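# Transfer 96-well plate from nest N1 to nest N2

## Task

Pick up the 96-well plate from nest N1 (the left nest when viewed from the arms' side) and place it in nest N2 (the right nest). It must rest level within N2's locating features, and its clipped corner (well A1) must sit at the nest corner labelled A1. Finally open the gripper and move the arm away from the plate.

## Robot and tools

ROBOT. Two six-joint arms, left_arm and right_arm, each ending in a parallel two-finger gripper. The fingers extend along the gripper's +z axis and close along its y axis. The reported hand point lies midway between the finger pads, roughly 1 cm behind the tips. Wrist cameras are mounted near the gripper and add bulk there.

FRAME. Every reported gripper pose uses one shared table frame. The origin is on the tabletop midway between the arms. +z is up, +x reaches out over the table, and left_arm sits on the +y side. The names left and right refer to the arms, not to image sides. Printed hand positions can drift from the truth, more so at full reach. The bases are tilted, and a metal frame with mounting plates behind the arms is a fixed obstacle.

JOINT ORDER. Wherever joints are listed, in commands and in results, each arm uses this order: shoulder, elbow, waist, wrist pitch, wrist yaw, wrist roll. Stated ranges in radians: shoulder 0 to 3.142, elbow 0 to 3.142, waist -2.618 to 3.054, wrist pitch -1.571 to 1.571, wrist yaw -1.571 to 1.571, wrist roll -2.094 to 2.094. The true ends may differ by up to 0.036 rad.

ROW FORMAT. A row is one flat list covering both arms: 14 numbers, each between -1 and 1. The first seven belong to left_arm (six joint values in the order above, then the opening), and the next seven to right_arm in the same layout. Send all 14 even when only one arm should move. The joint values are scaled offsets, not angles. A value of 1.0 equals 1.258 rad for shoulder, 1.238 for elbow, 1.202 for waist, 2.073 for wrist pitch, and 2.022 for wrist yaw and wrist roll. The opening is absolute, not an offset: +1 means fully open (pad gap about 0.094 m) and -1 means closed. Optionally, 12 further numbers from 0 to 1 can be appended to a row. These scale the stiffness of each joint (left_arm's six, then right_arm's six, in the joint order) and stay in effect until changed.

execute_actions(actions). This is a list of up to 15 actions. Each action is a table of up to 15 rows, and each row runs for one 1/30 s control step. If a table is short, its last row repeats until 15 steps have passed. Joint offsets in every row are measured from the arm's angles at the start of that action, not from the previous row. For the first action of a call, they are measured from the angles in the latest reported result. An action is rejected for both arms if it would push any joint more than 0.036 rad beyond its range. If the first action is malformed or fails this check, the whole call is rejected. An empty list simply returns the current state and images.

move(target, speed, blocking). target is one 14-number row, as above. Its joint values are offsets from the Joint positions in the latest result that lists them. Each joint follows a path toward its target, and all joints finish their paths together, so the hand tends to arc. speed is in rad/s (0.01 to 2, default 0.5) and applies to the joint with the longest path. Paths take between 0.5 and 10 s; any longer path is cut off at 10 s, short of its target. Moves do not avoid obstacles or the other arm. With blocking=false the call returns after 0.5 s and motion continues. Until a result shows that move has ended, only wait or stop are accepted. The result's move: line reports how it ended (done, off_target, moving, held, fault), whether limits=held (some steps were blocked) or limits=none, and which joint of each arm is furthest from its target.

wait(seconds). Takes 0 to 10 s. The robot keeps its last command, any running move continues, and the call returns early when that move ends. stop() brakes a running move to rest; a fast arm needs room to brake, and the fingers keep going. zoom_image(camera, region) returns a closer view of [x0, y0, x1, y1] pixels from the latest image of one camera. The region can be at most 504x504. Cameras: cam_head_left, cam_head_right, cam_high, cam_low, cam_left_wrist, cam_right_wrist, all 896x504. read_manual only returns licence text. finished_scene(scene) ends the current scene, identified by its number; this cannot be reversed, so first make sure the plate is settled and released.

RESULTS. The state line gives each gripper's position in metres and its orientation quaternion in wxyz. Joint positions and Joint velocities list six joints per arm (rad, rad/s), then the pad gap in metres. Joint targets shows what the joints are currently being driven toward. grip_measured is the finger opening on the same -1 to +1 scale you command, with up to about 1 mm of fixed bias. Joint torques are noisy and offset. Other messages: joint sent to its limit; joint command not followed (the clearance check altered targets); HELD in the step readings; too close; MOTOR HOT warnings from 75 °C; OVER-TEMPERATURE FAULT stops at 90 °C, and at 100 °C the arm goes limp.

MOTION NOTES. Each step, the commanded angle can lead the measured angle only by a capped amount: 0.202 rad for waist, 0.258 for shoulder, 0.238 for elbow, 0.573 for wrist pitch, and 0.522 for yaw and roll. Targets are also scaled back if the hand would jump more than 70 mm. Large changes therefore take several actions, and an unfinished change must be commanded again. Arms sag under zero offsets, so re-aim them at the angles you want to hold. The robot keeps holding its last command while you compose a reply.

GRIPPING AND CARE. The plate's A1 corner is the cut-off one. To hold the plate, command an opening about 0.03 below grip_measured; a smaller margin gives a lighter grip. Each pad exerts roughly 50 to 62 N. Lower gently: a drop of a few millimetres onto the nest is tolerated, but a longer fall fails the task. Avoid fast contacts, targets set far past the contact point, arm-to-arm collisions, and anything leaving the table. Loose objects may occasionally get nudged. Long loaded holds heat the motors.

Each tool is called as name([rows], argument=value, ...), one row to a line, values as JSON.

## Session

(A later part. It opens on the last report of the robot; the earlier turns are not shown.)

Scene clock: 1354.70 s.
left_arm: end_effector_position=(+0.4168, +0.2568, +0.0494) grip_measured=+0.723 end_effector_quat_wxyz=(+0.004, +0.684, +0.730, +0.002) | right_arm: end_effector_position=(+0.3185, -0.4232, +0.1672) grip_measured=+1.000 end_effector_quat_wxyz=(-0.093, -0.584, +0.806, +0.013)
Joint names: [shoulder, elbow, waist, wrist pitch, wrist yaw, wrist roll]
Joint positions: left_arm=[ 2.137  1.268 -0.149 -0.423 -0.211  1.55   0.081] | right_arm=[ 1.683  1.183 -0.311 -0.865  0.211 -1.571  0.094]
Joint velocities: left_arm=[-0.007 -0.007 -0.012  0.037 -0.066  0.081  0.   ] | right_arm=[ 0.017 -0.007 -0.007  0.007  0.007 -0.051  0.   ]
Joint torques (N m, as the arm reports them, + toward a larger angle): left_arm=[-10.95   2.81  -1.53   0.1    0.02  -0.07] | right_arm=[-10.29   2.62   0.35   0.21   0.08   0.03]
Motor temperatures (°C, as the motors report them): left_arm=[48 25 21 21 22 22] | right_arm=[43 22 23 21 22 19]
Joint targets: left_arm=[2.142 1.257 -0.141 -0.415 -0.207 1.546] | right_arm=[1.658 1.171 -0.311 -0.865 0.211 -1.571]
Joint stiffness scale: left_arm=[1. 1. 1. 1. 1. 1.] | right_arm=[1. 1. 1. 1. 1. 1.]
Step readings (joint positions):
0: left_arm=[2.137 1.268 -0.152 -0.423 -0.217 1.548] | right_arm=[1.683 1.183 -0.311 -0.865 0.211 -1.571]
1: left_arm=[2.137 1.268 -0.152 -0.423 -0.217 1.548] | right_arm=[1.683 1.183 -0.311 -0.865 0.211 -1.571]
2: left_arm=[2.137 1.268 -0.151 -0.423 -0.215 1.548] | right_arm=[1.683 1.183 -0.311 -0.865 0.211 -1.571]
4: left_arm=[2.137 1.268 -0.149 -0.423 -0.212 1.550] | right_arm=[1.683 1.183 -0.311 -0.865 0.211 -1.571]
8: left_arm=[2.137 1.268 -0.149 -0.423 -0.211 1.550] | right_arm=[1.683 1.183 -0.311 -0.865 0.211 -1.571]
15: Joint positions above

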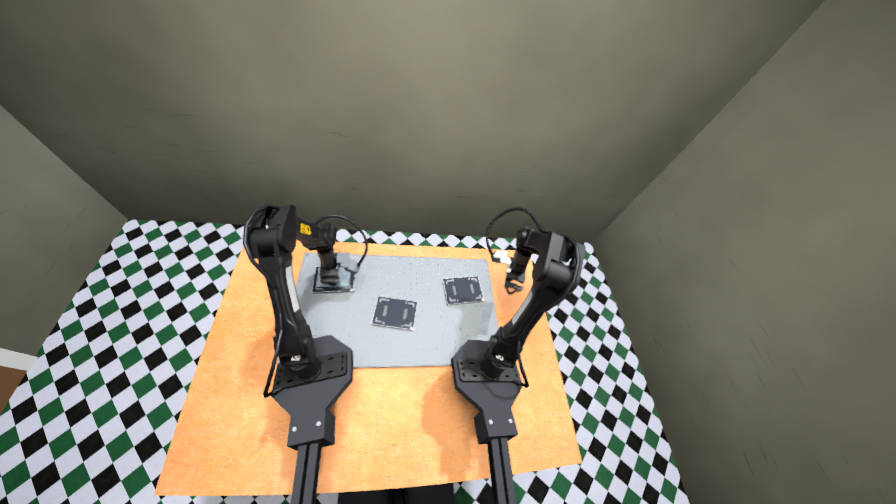

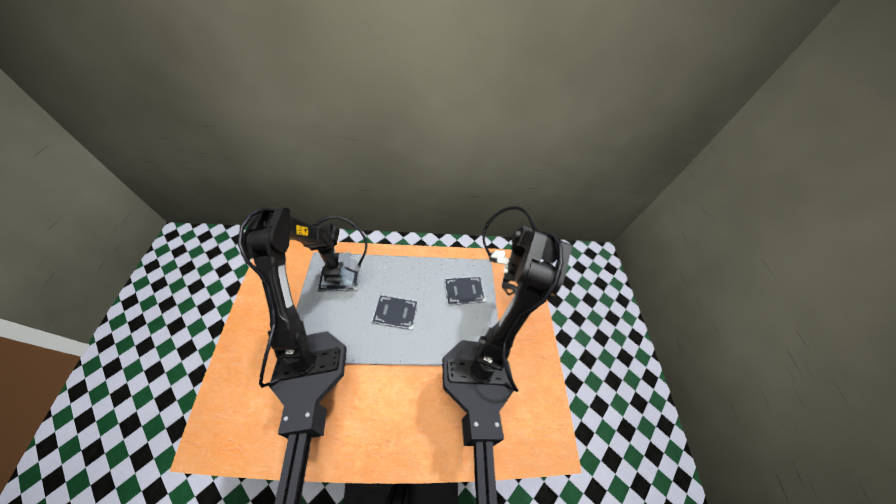

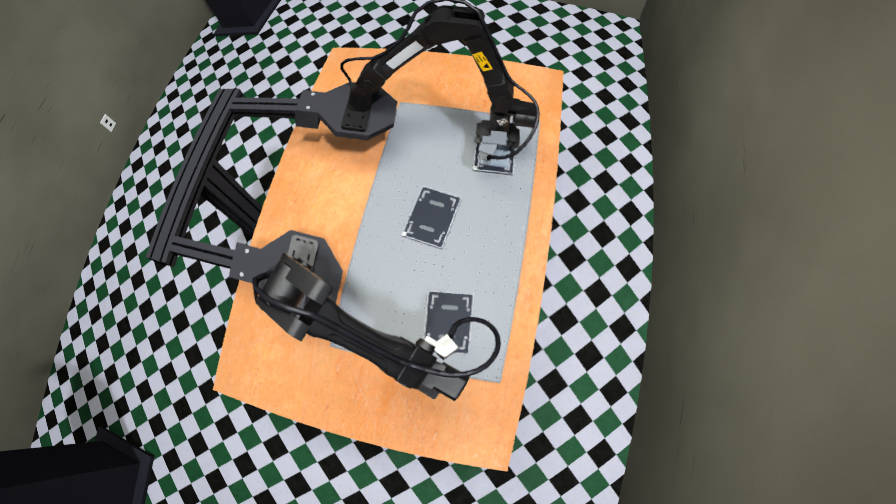

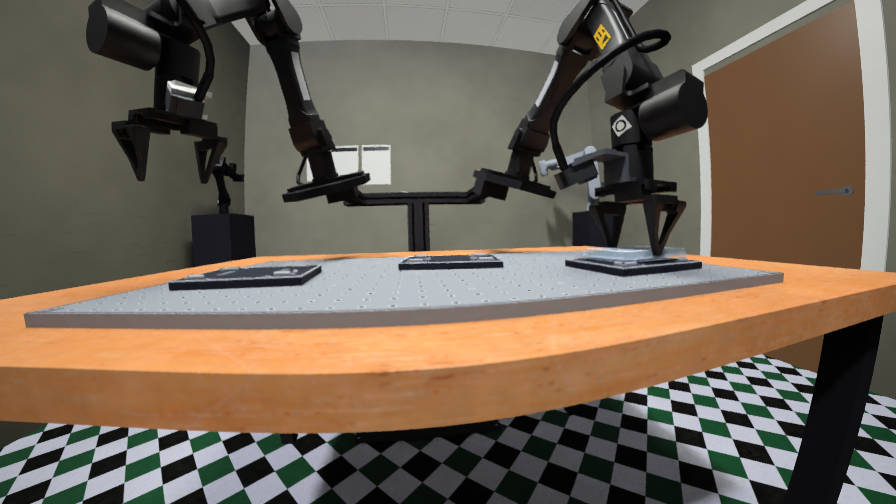

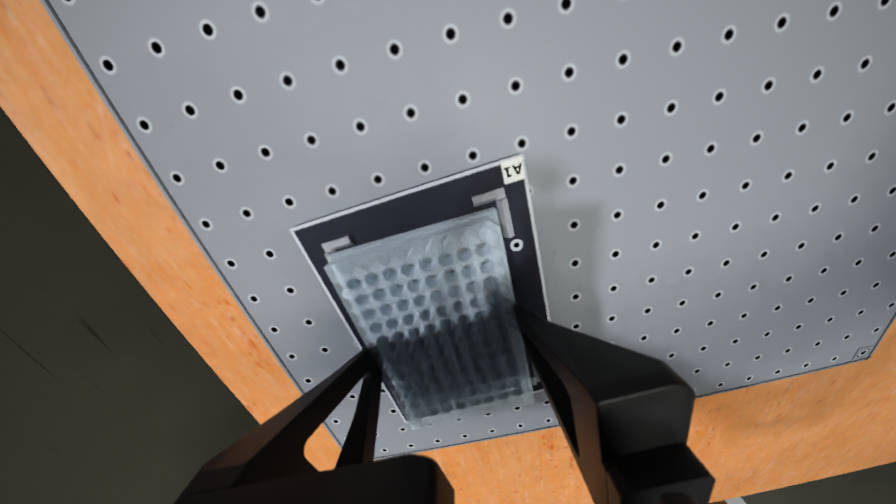

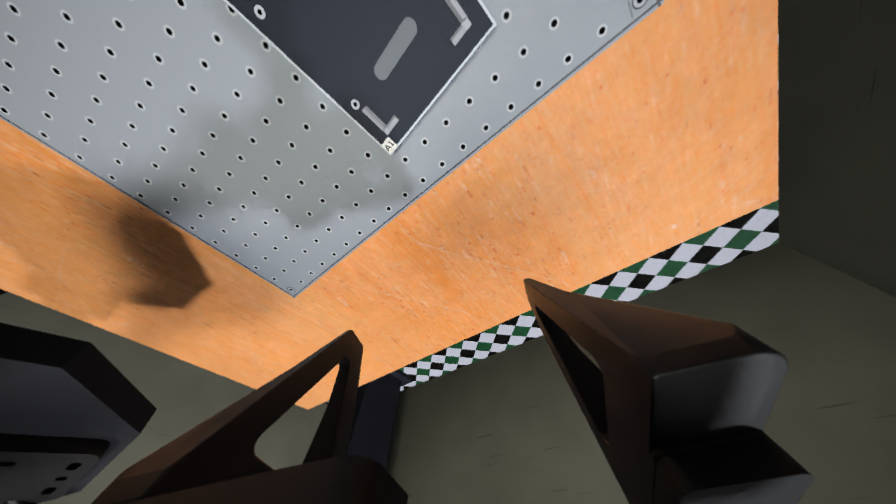

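move(target=[-0.048,-0.009,0.0085,-0.0295,0.002,-0.001,0.695,-0.02,-0.01,0,0,0,0,1], speed=0.12)

Scene clock: 1457.03 s.
left_arm: end_effector_position=(+0.4160, +0.2608, +0.0618) grip_measured=+0.723 end_effector_quat_wxyz=(+0.002, +0.683, +0.730, +0.000) | right_arm: end_effector_position=(+0.3185, -0.4232, +0.1672) grip_measured=+1.000 end_effector_quat_wxyz=(-0.093, -0.584, +0.806, +0.013)
Joint names: [shoulder, elbow, waist, wrist pitch, wrist yaw, wrist roll]
Joint positions: left_arm=[ 2.101  1.268 -0.146 -0.464 -0.21   1.551  0.081] | right_arm=[ 1.683  1.183 -0.311 -0.865  0.211 -1.571  0.094]
Joint velocities: left_arm=[-0.002 -0.007  0.002 -0.007 -0.022 -0.007 -0.001] | right_arm=[-0.002 -0.007 -0.022  0.022  0.022  0.051  0.   ]
Joint torques (N m, as the arm reports them, + toward a larger angle): left_arm=[-13.26   2.96  -1.57  -0.18   0.01  -0.06] | right_arm=[-10.24   2.63   0.38   0.22   0.07   0.01]
Motor temperatures (°C, as the motors report them): left_arm=[50 25 21 21 22 22] | right_arm=[43 22 23 21 22 19]
Joint targets: left_arm=[2.077 1.257 -0.139 -0.484 -0.207 1.548] | right_arm=[1.658 1.171 -0.311 -0.865 0.211 -1.571]
Joint stiffness scale: left_arm=[1. 1. 1. 1. 1. 1.] | right_arm=[1. 1. 1. 1. 1. 1.]
move: off_target (left_arm, right_arm); limits=none; left_arm: farthest joint: the shoulder, 0.024 radians from its target (0.061 radians at the start); right_arm: farthest joint: the shoulder, 0.025 radians from its target (0.025 radians at the start)

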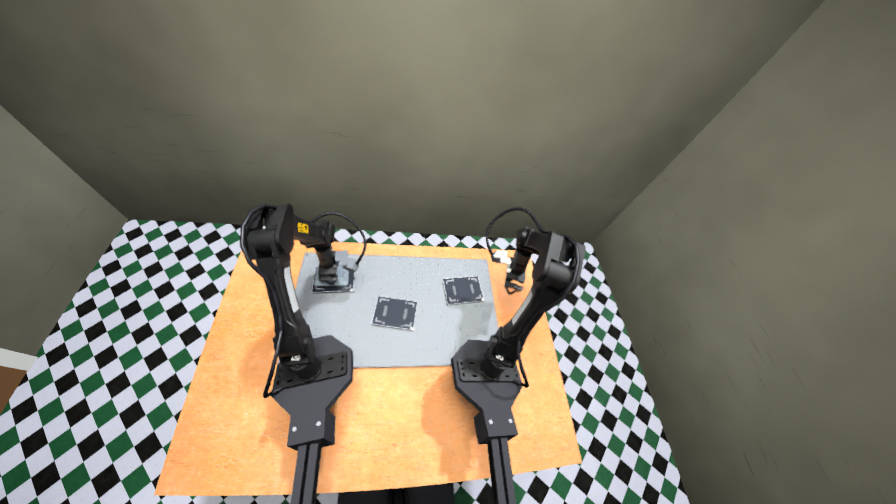

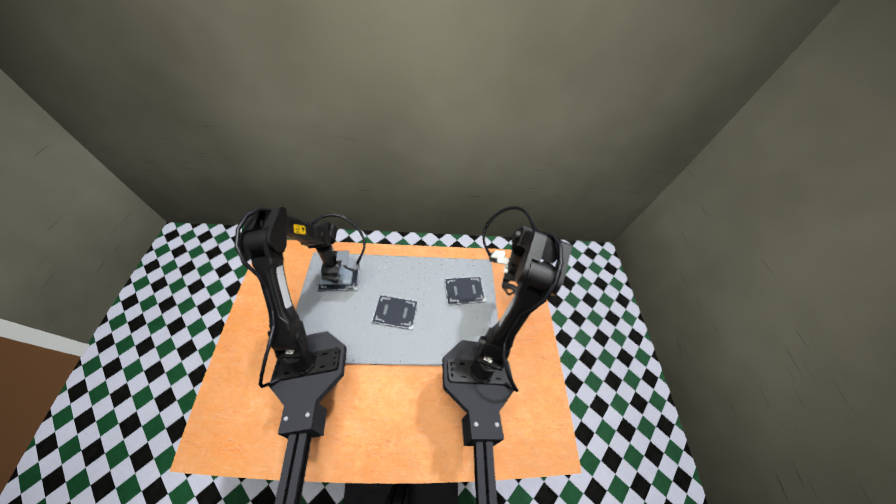

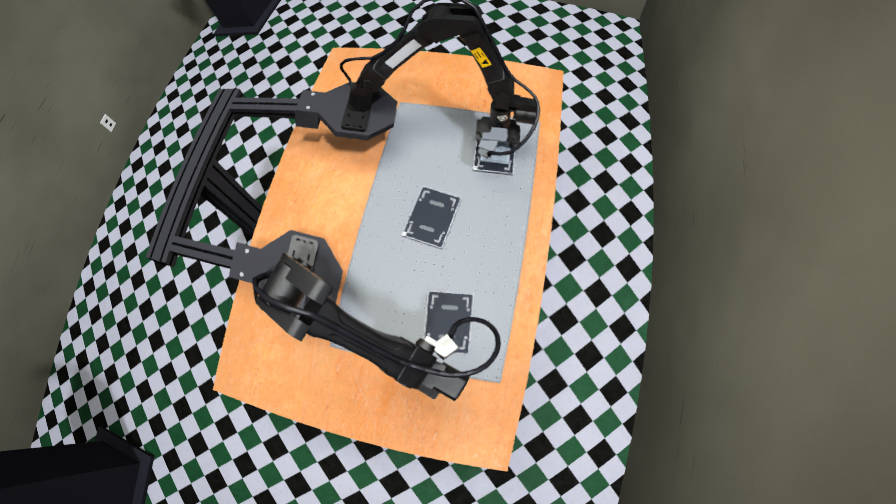

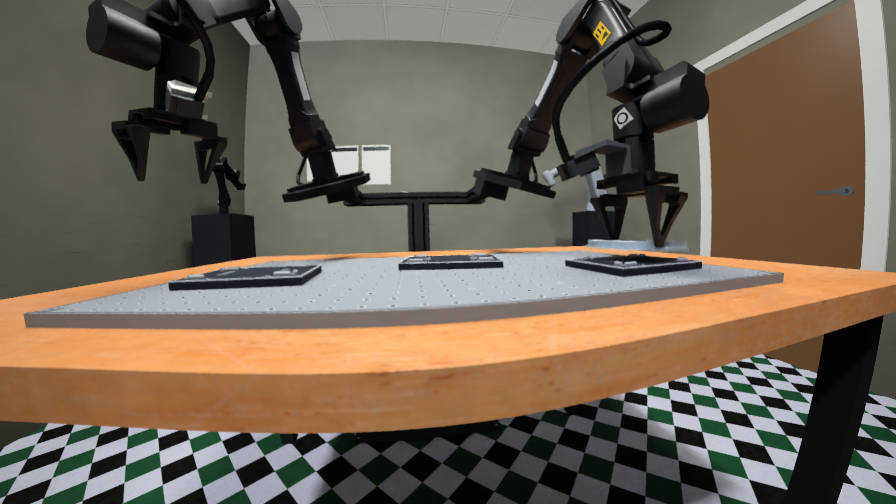

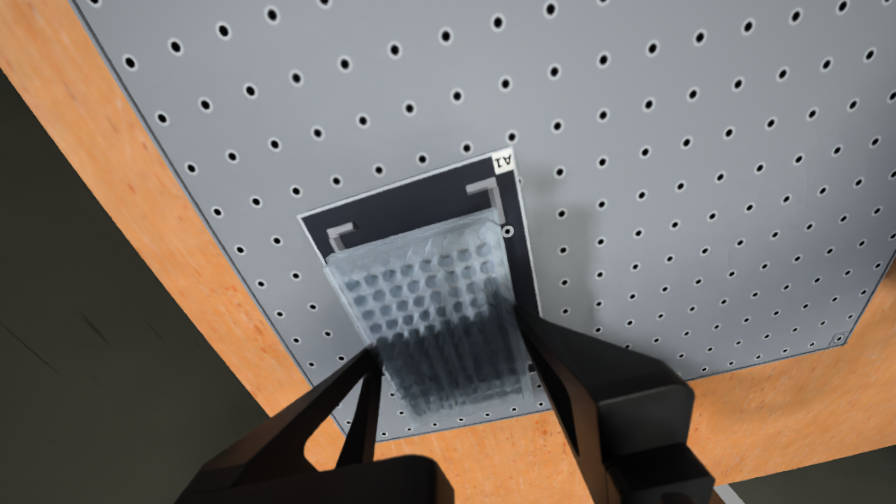

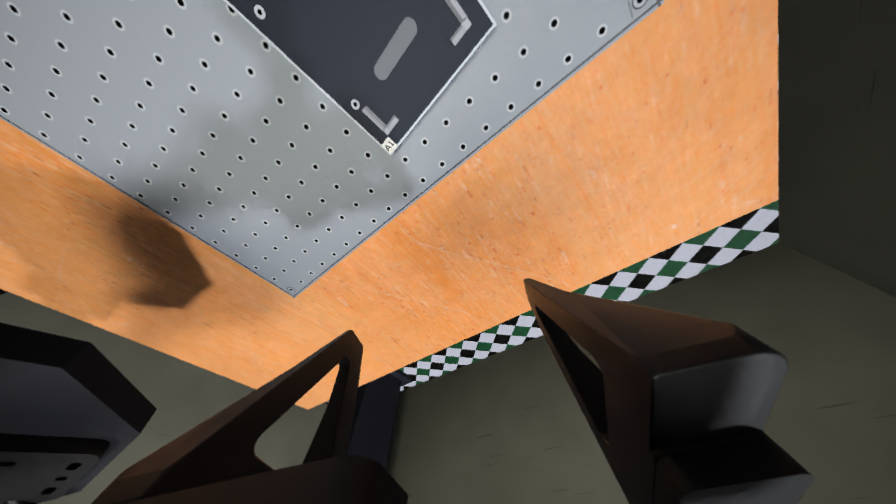

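zoom_image(camera="cam_left_wrist", region=[430,140,550,250])

zoom_image(camera="cam_left_wrist", region=[285,195,405,305])

Region (430, 140, 550, 250) of cam_left_wrist's 896x504 image, scaled by 4.200, with more detail than that image has; it fills the top 462 rows of this view, and the rest is white.

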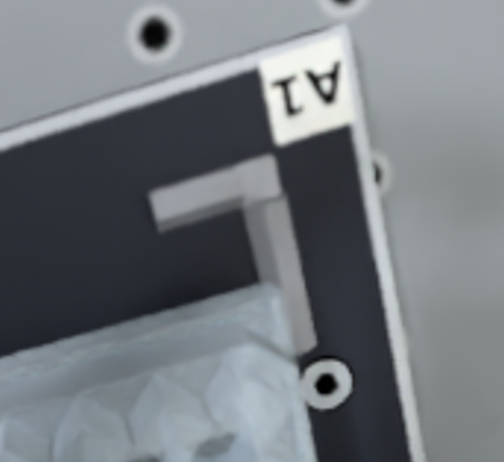

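Region (285, 195, 405, 305) of cam_left_wrist's 896x504 image, scaled by 4.200, with more detail than that image has; it fills the top 462 rows of this view, and the rest is white.

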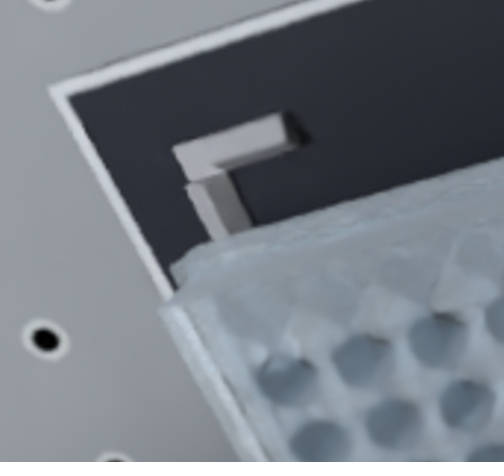

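zoom_image(camera="cam_left_wrist", region=[320,225,380,275])

zoom_image(camera="cam_left_wrist", region=[455,185,515,235])

Region (320, 225, 380, 275) of cam_left_wrist's 896x504 image, scaled by 8.400, with more detail than that image has.

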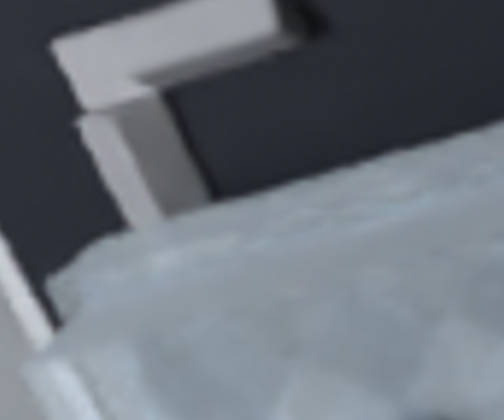

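Region (455, 185, 515, 235) of cam_left_wrist's 896x504 image, scaled by 8.400, with more detail than that image has.

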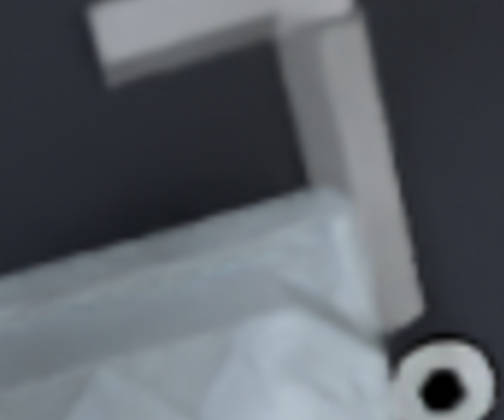

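zoom_image(camera="cam_low", region=[575,225,705,275])

Region (575, 225, 705, 275) of cam_low's 896x504 image, scaled by 3.877, with more detail than that image has; it fills the top 194 rows of this view, and the rest is white.

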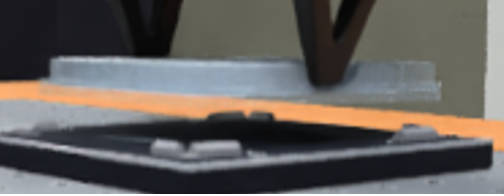

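move(target=[0,-0.009,0.005,0,0.0015,-0.0134,0.695,-0.02,-0.01,0,0,0,0,1], speed=0.06)

zoom_image(camera="cam_left_wrist", region=[430,140,550,250])

zoom_image(camera="cam_left_wrist", region=[285,195,405,305])

Scene clock: 1556.50 s.
left_arm: end_effector_position=(+0.4159, +0.2608, +0.0618) grip_measured=+0.723 end_effector_quat_wxyz=(+0.002, +0.675, +0.738, -0.000) | right_arm: end_effector_position=(+0.3185, -0.4232, +0.1672) grip_measured=+1.000 end_effector_quat_wxyz=(-0.093, -0.584, +0.806, +0.013)
Joint names: [shoulder, elbow, waist, wrist pitch, wrist yaw, wrist roll]
Joint positions: left_arm=[ 2.101  1.268 -0.146 -0.464 -0.21   1.53   0.081] | right_arm=[ 1.683  1.183 -0.311 -0.865  0.211 -1.571  0.094]
Joint velocities: left_arm=[-0.002  0.002  0.002 -0.037  0.022 -0.037 -0.   ] | right_arm=[ 0.002  0.002 -0.012  0.051 -0.051 -0.095  0.   ]
Joint torques (N m, as the arm reports them, + toward a larger angle): left_arm=[-11.29   2.94  -1.63   0.01   0.01  -0.1 ] | right_arm=[-10.25   2.61   0.38   0.21   0.08   0.02]
Motor temperatures (°C, as the motors report them): left_arm=[54 24 21 20 22 22] | right_arm=[43 22 23 21 22 19]
Joint targets: left_arm=[2.101 1.257 -0.140 -0.464 -0.207 1.524] | right_arm=[1.658 1.171 -0.311 -0.865 0.211 -1.571]
Joint stiffness scale: left_arm=[1. 1. 1. 1. 1. 1.] | right_arm=[1. 1. 1. 1. 1. 1.]
move: off_target (right_arm); limits=none; left_arm: farthest joint: the elbow, 0.011 radians from its target (0.011 radians at the start); right_arm: farthest joint: the shoulder, 0.025 radians from its target (0.025 radians at the start)

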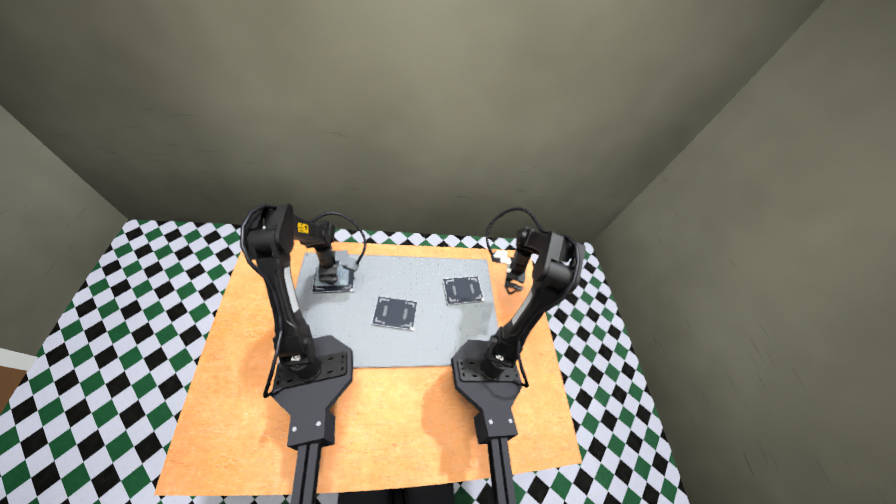

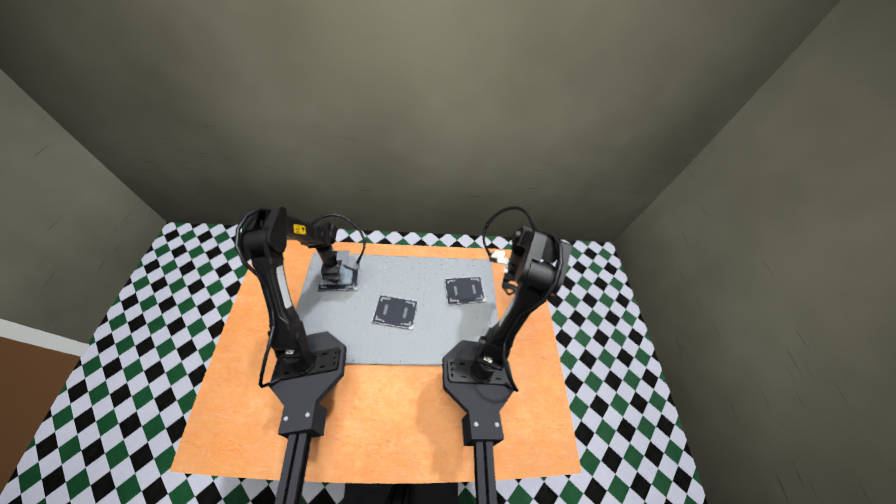

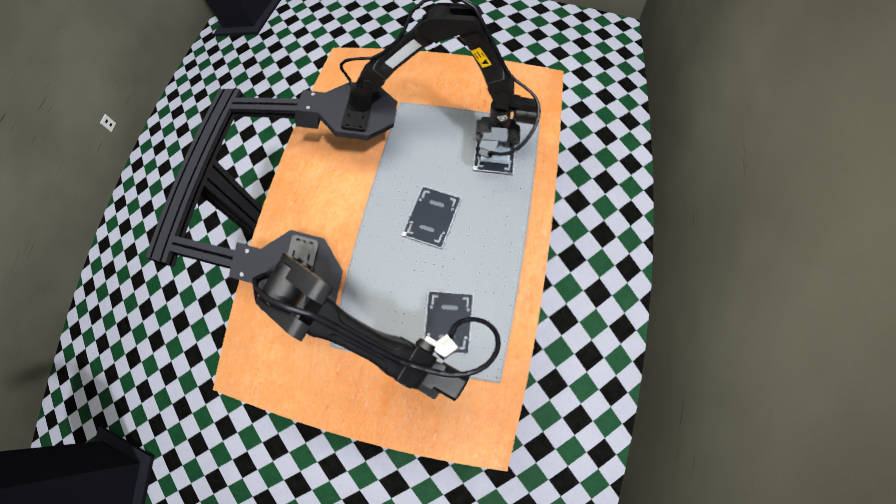

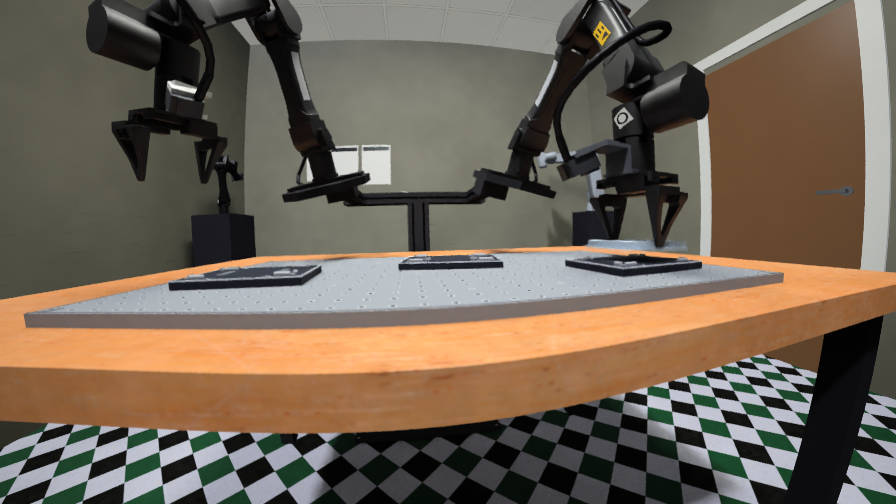

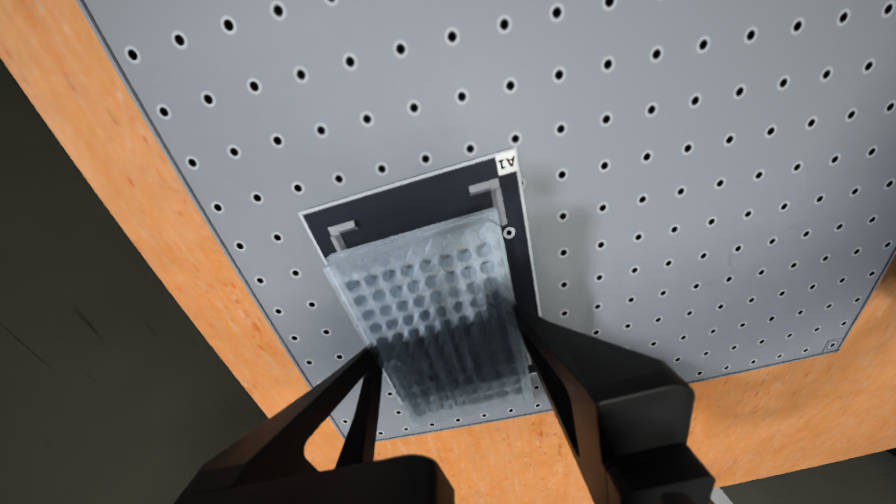

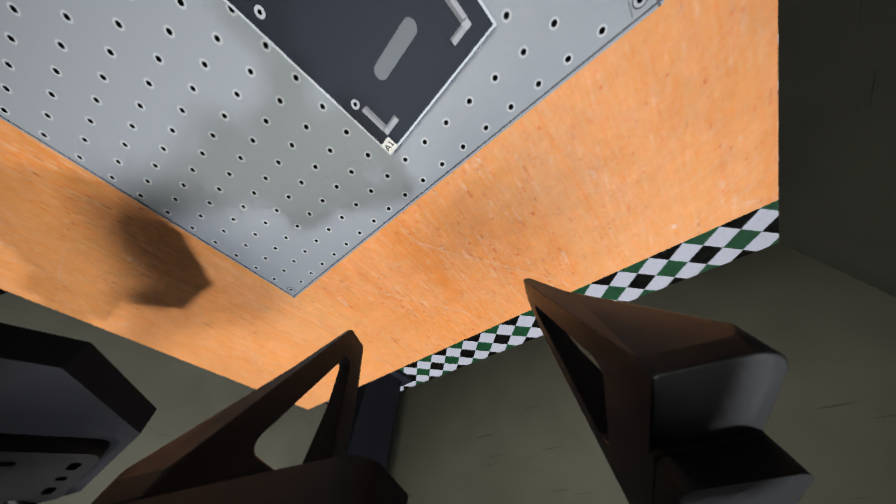

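Region (430, 140, 550, 250) of cam_left_wrist's 896x504 image, scaled by 4.200, with more detail than that image has; it fills the top 462 rows of this view, and the rest is white.

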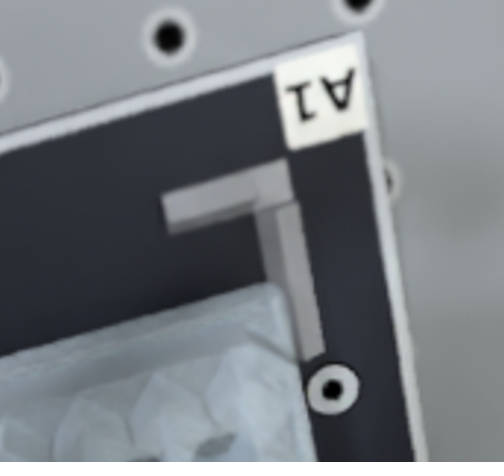

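Region (285, 195, 405, 305) of cam_left_wrist's 896x504 image, scaled by 4.200, with more detail than that image has; it fills the top 462 rows of this view, and the rest is white.

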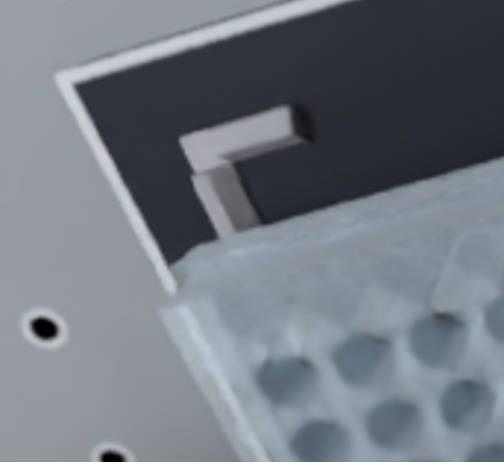

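execute_actions(actions=[])

Scene clock: 1577.43 s.
left_arm: end_effector_position=(+0.4159, +0.2608, +0.0618) grip_measured=+0.723 end_effector_quat_wxyz=(+0.002, +0.675, +0.738, -0.000) | right_arm: end_effector_position=(+0.3185, -0.4232, +0.1672) grip_measured=+1.000 end_effector_quat_wxyz=(-0.093, -0.584, +0.806, +0.013)
Joint names: [shoulder, elbow, waist, wrist pitch, wrist yaw, wrist roll]
Joint positions: left_arm=[ 2.101  1.268 -0.146 -0.464 -0.21   1.529  0.081] | right_arm=[ 1.683  1.183 -0.311 -0.865  0.211 -1.571  0.094]
Joint velocities: left_arm=[ 0.007 -0.007 -0.017  0.037  0.007  0.037  0.001] | right_arm=[-0.012 -0.007 -0.002 -0.022  0.037 -0.037  0.   ]
Joint torques (N m, as the arm reports them, + toward a larger angle): left_arm=[-11.29   2.95  -1.62   0.01   0.01  -0.09] | right_arm=[-10.28   2.65   0.38   0.22   0.07   0.02]
Motor temperatures (°C, as the motors report them): left_arm=[52 24 21 20 22 22] | right_arm=[43 22 23 21 22 19]
Joint targets: left_arm=[2.101 1.257 -0.140 -0.464 -0.207 1.523] | right_arm=[1.658 1.171 -0.311 -0.865 0.211 -1.571]
Joint stiffness scale: left_arm=[1. 1. 1. 1. 1. 1.] | right_arm=[1. 1. 1. 1. 1. 1.]

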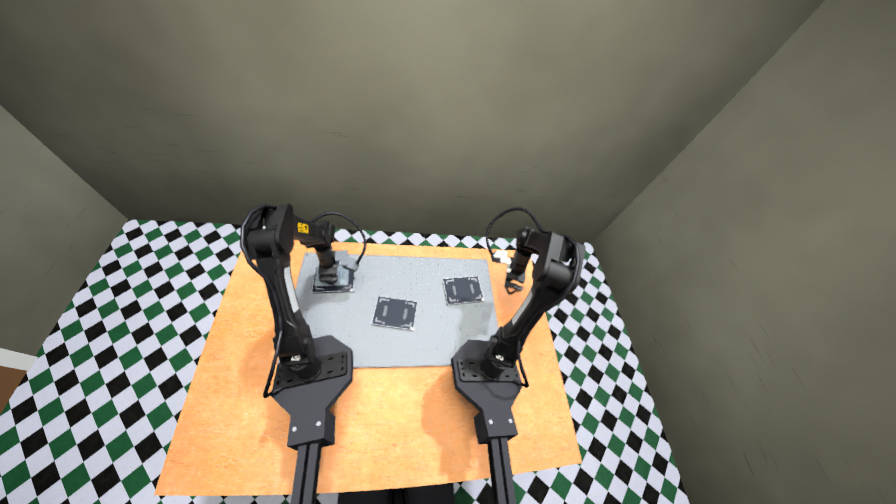

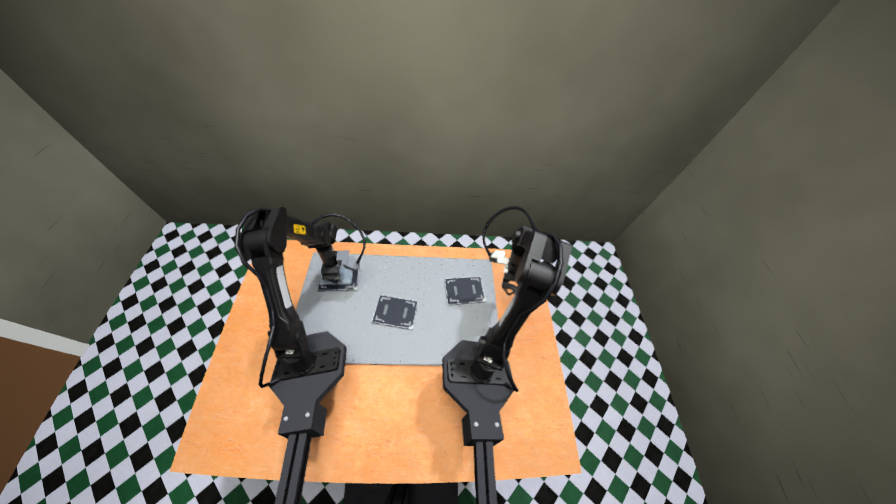

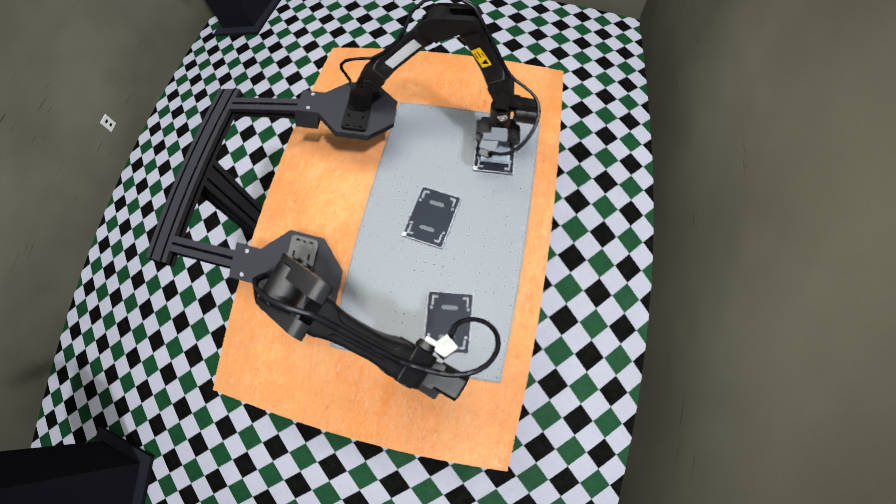

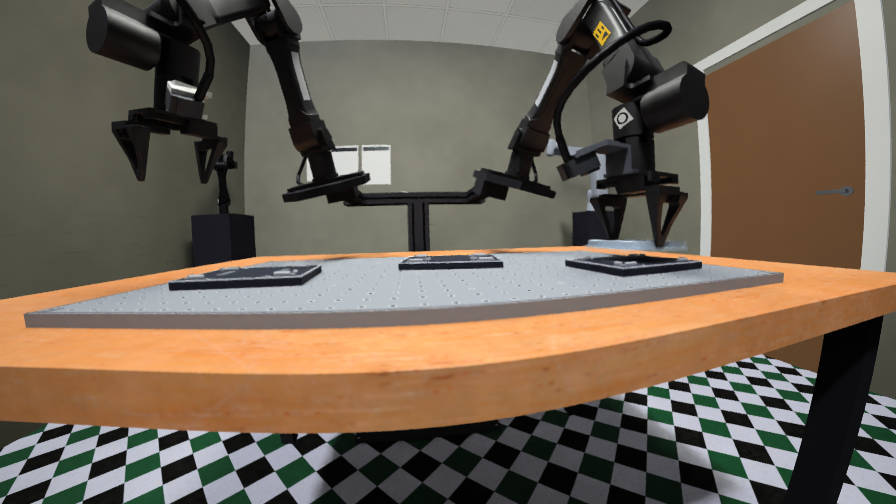

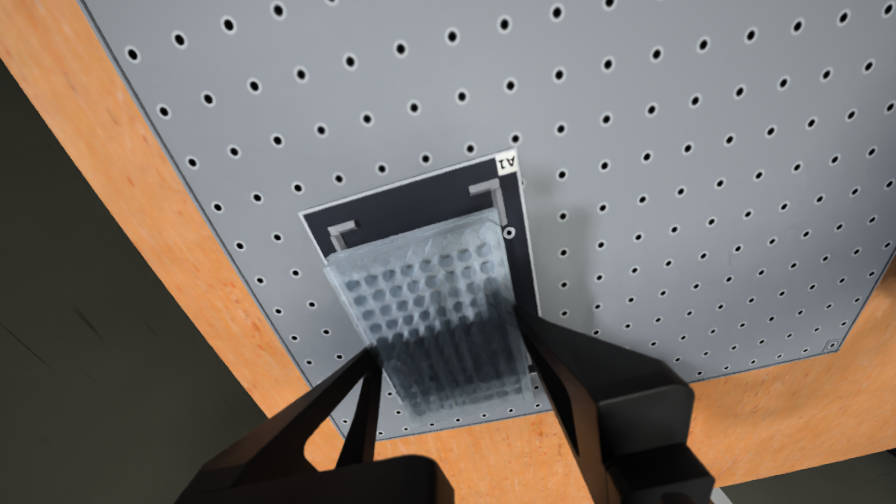

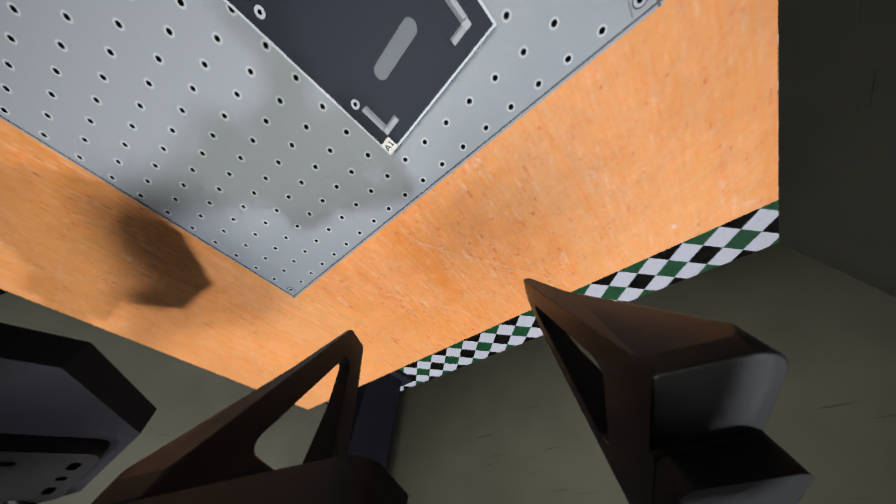

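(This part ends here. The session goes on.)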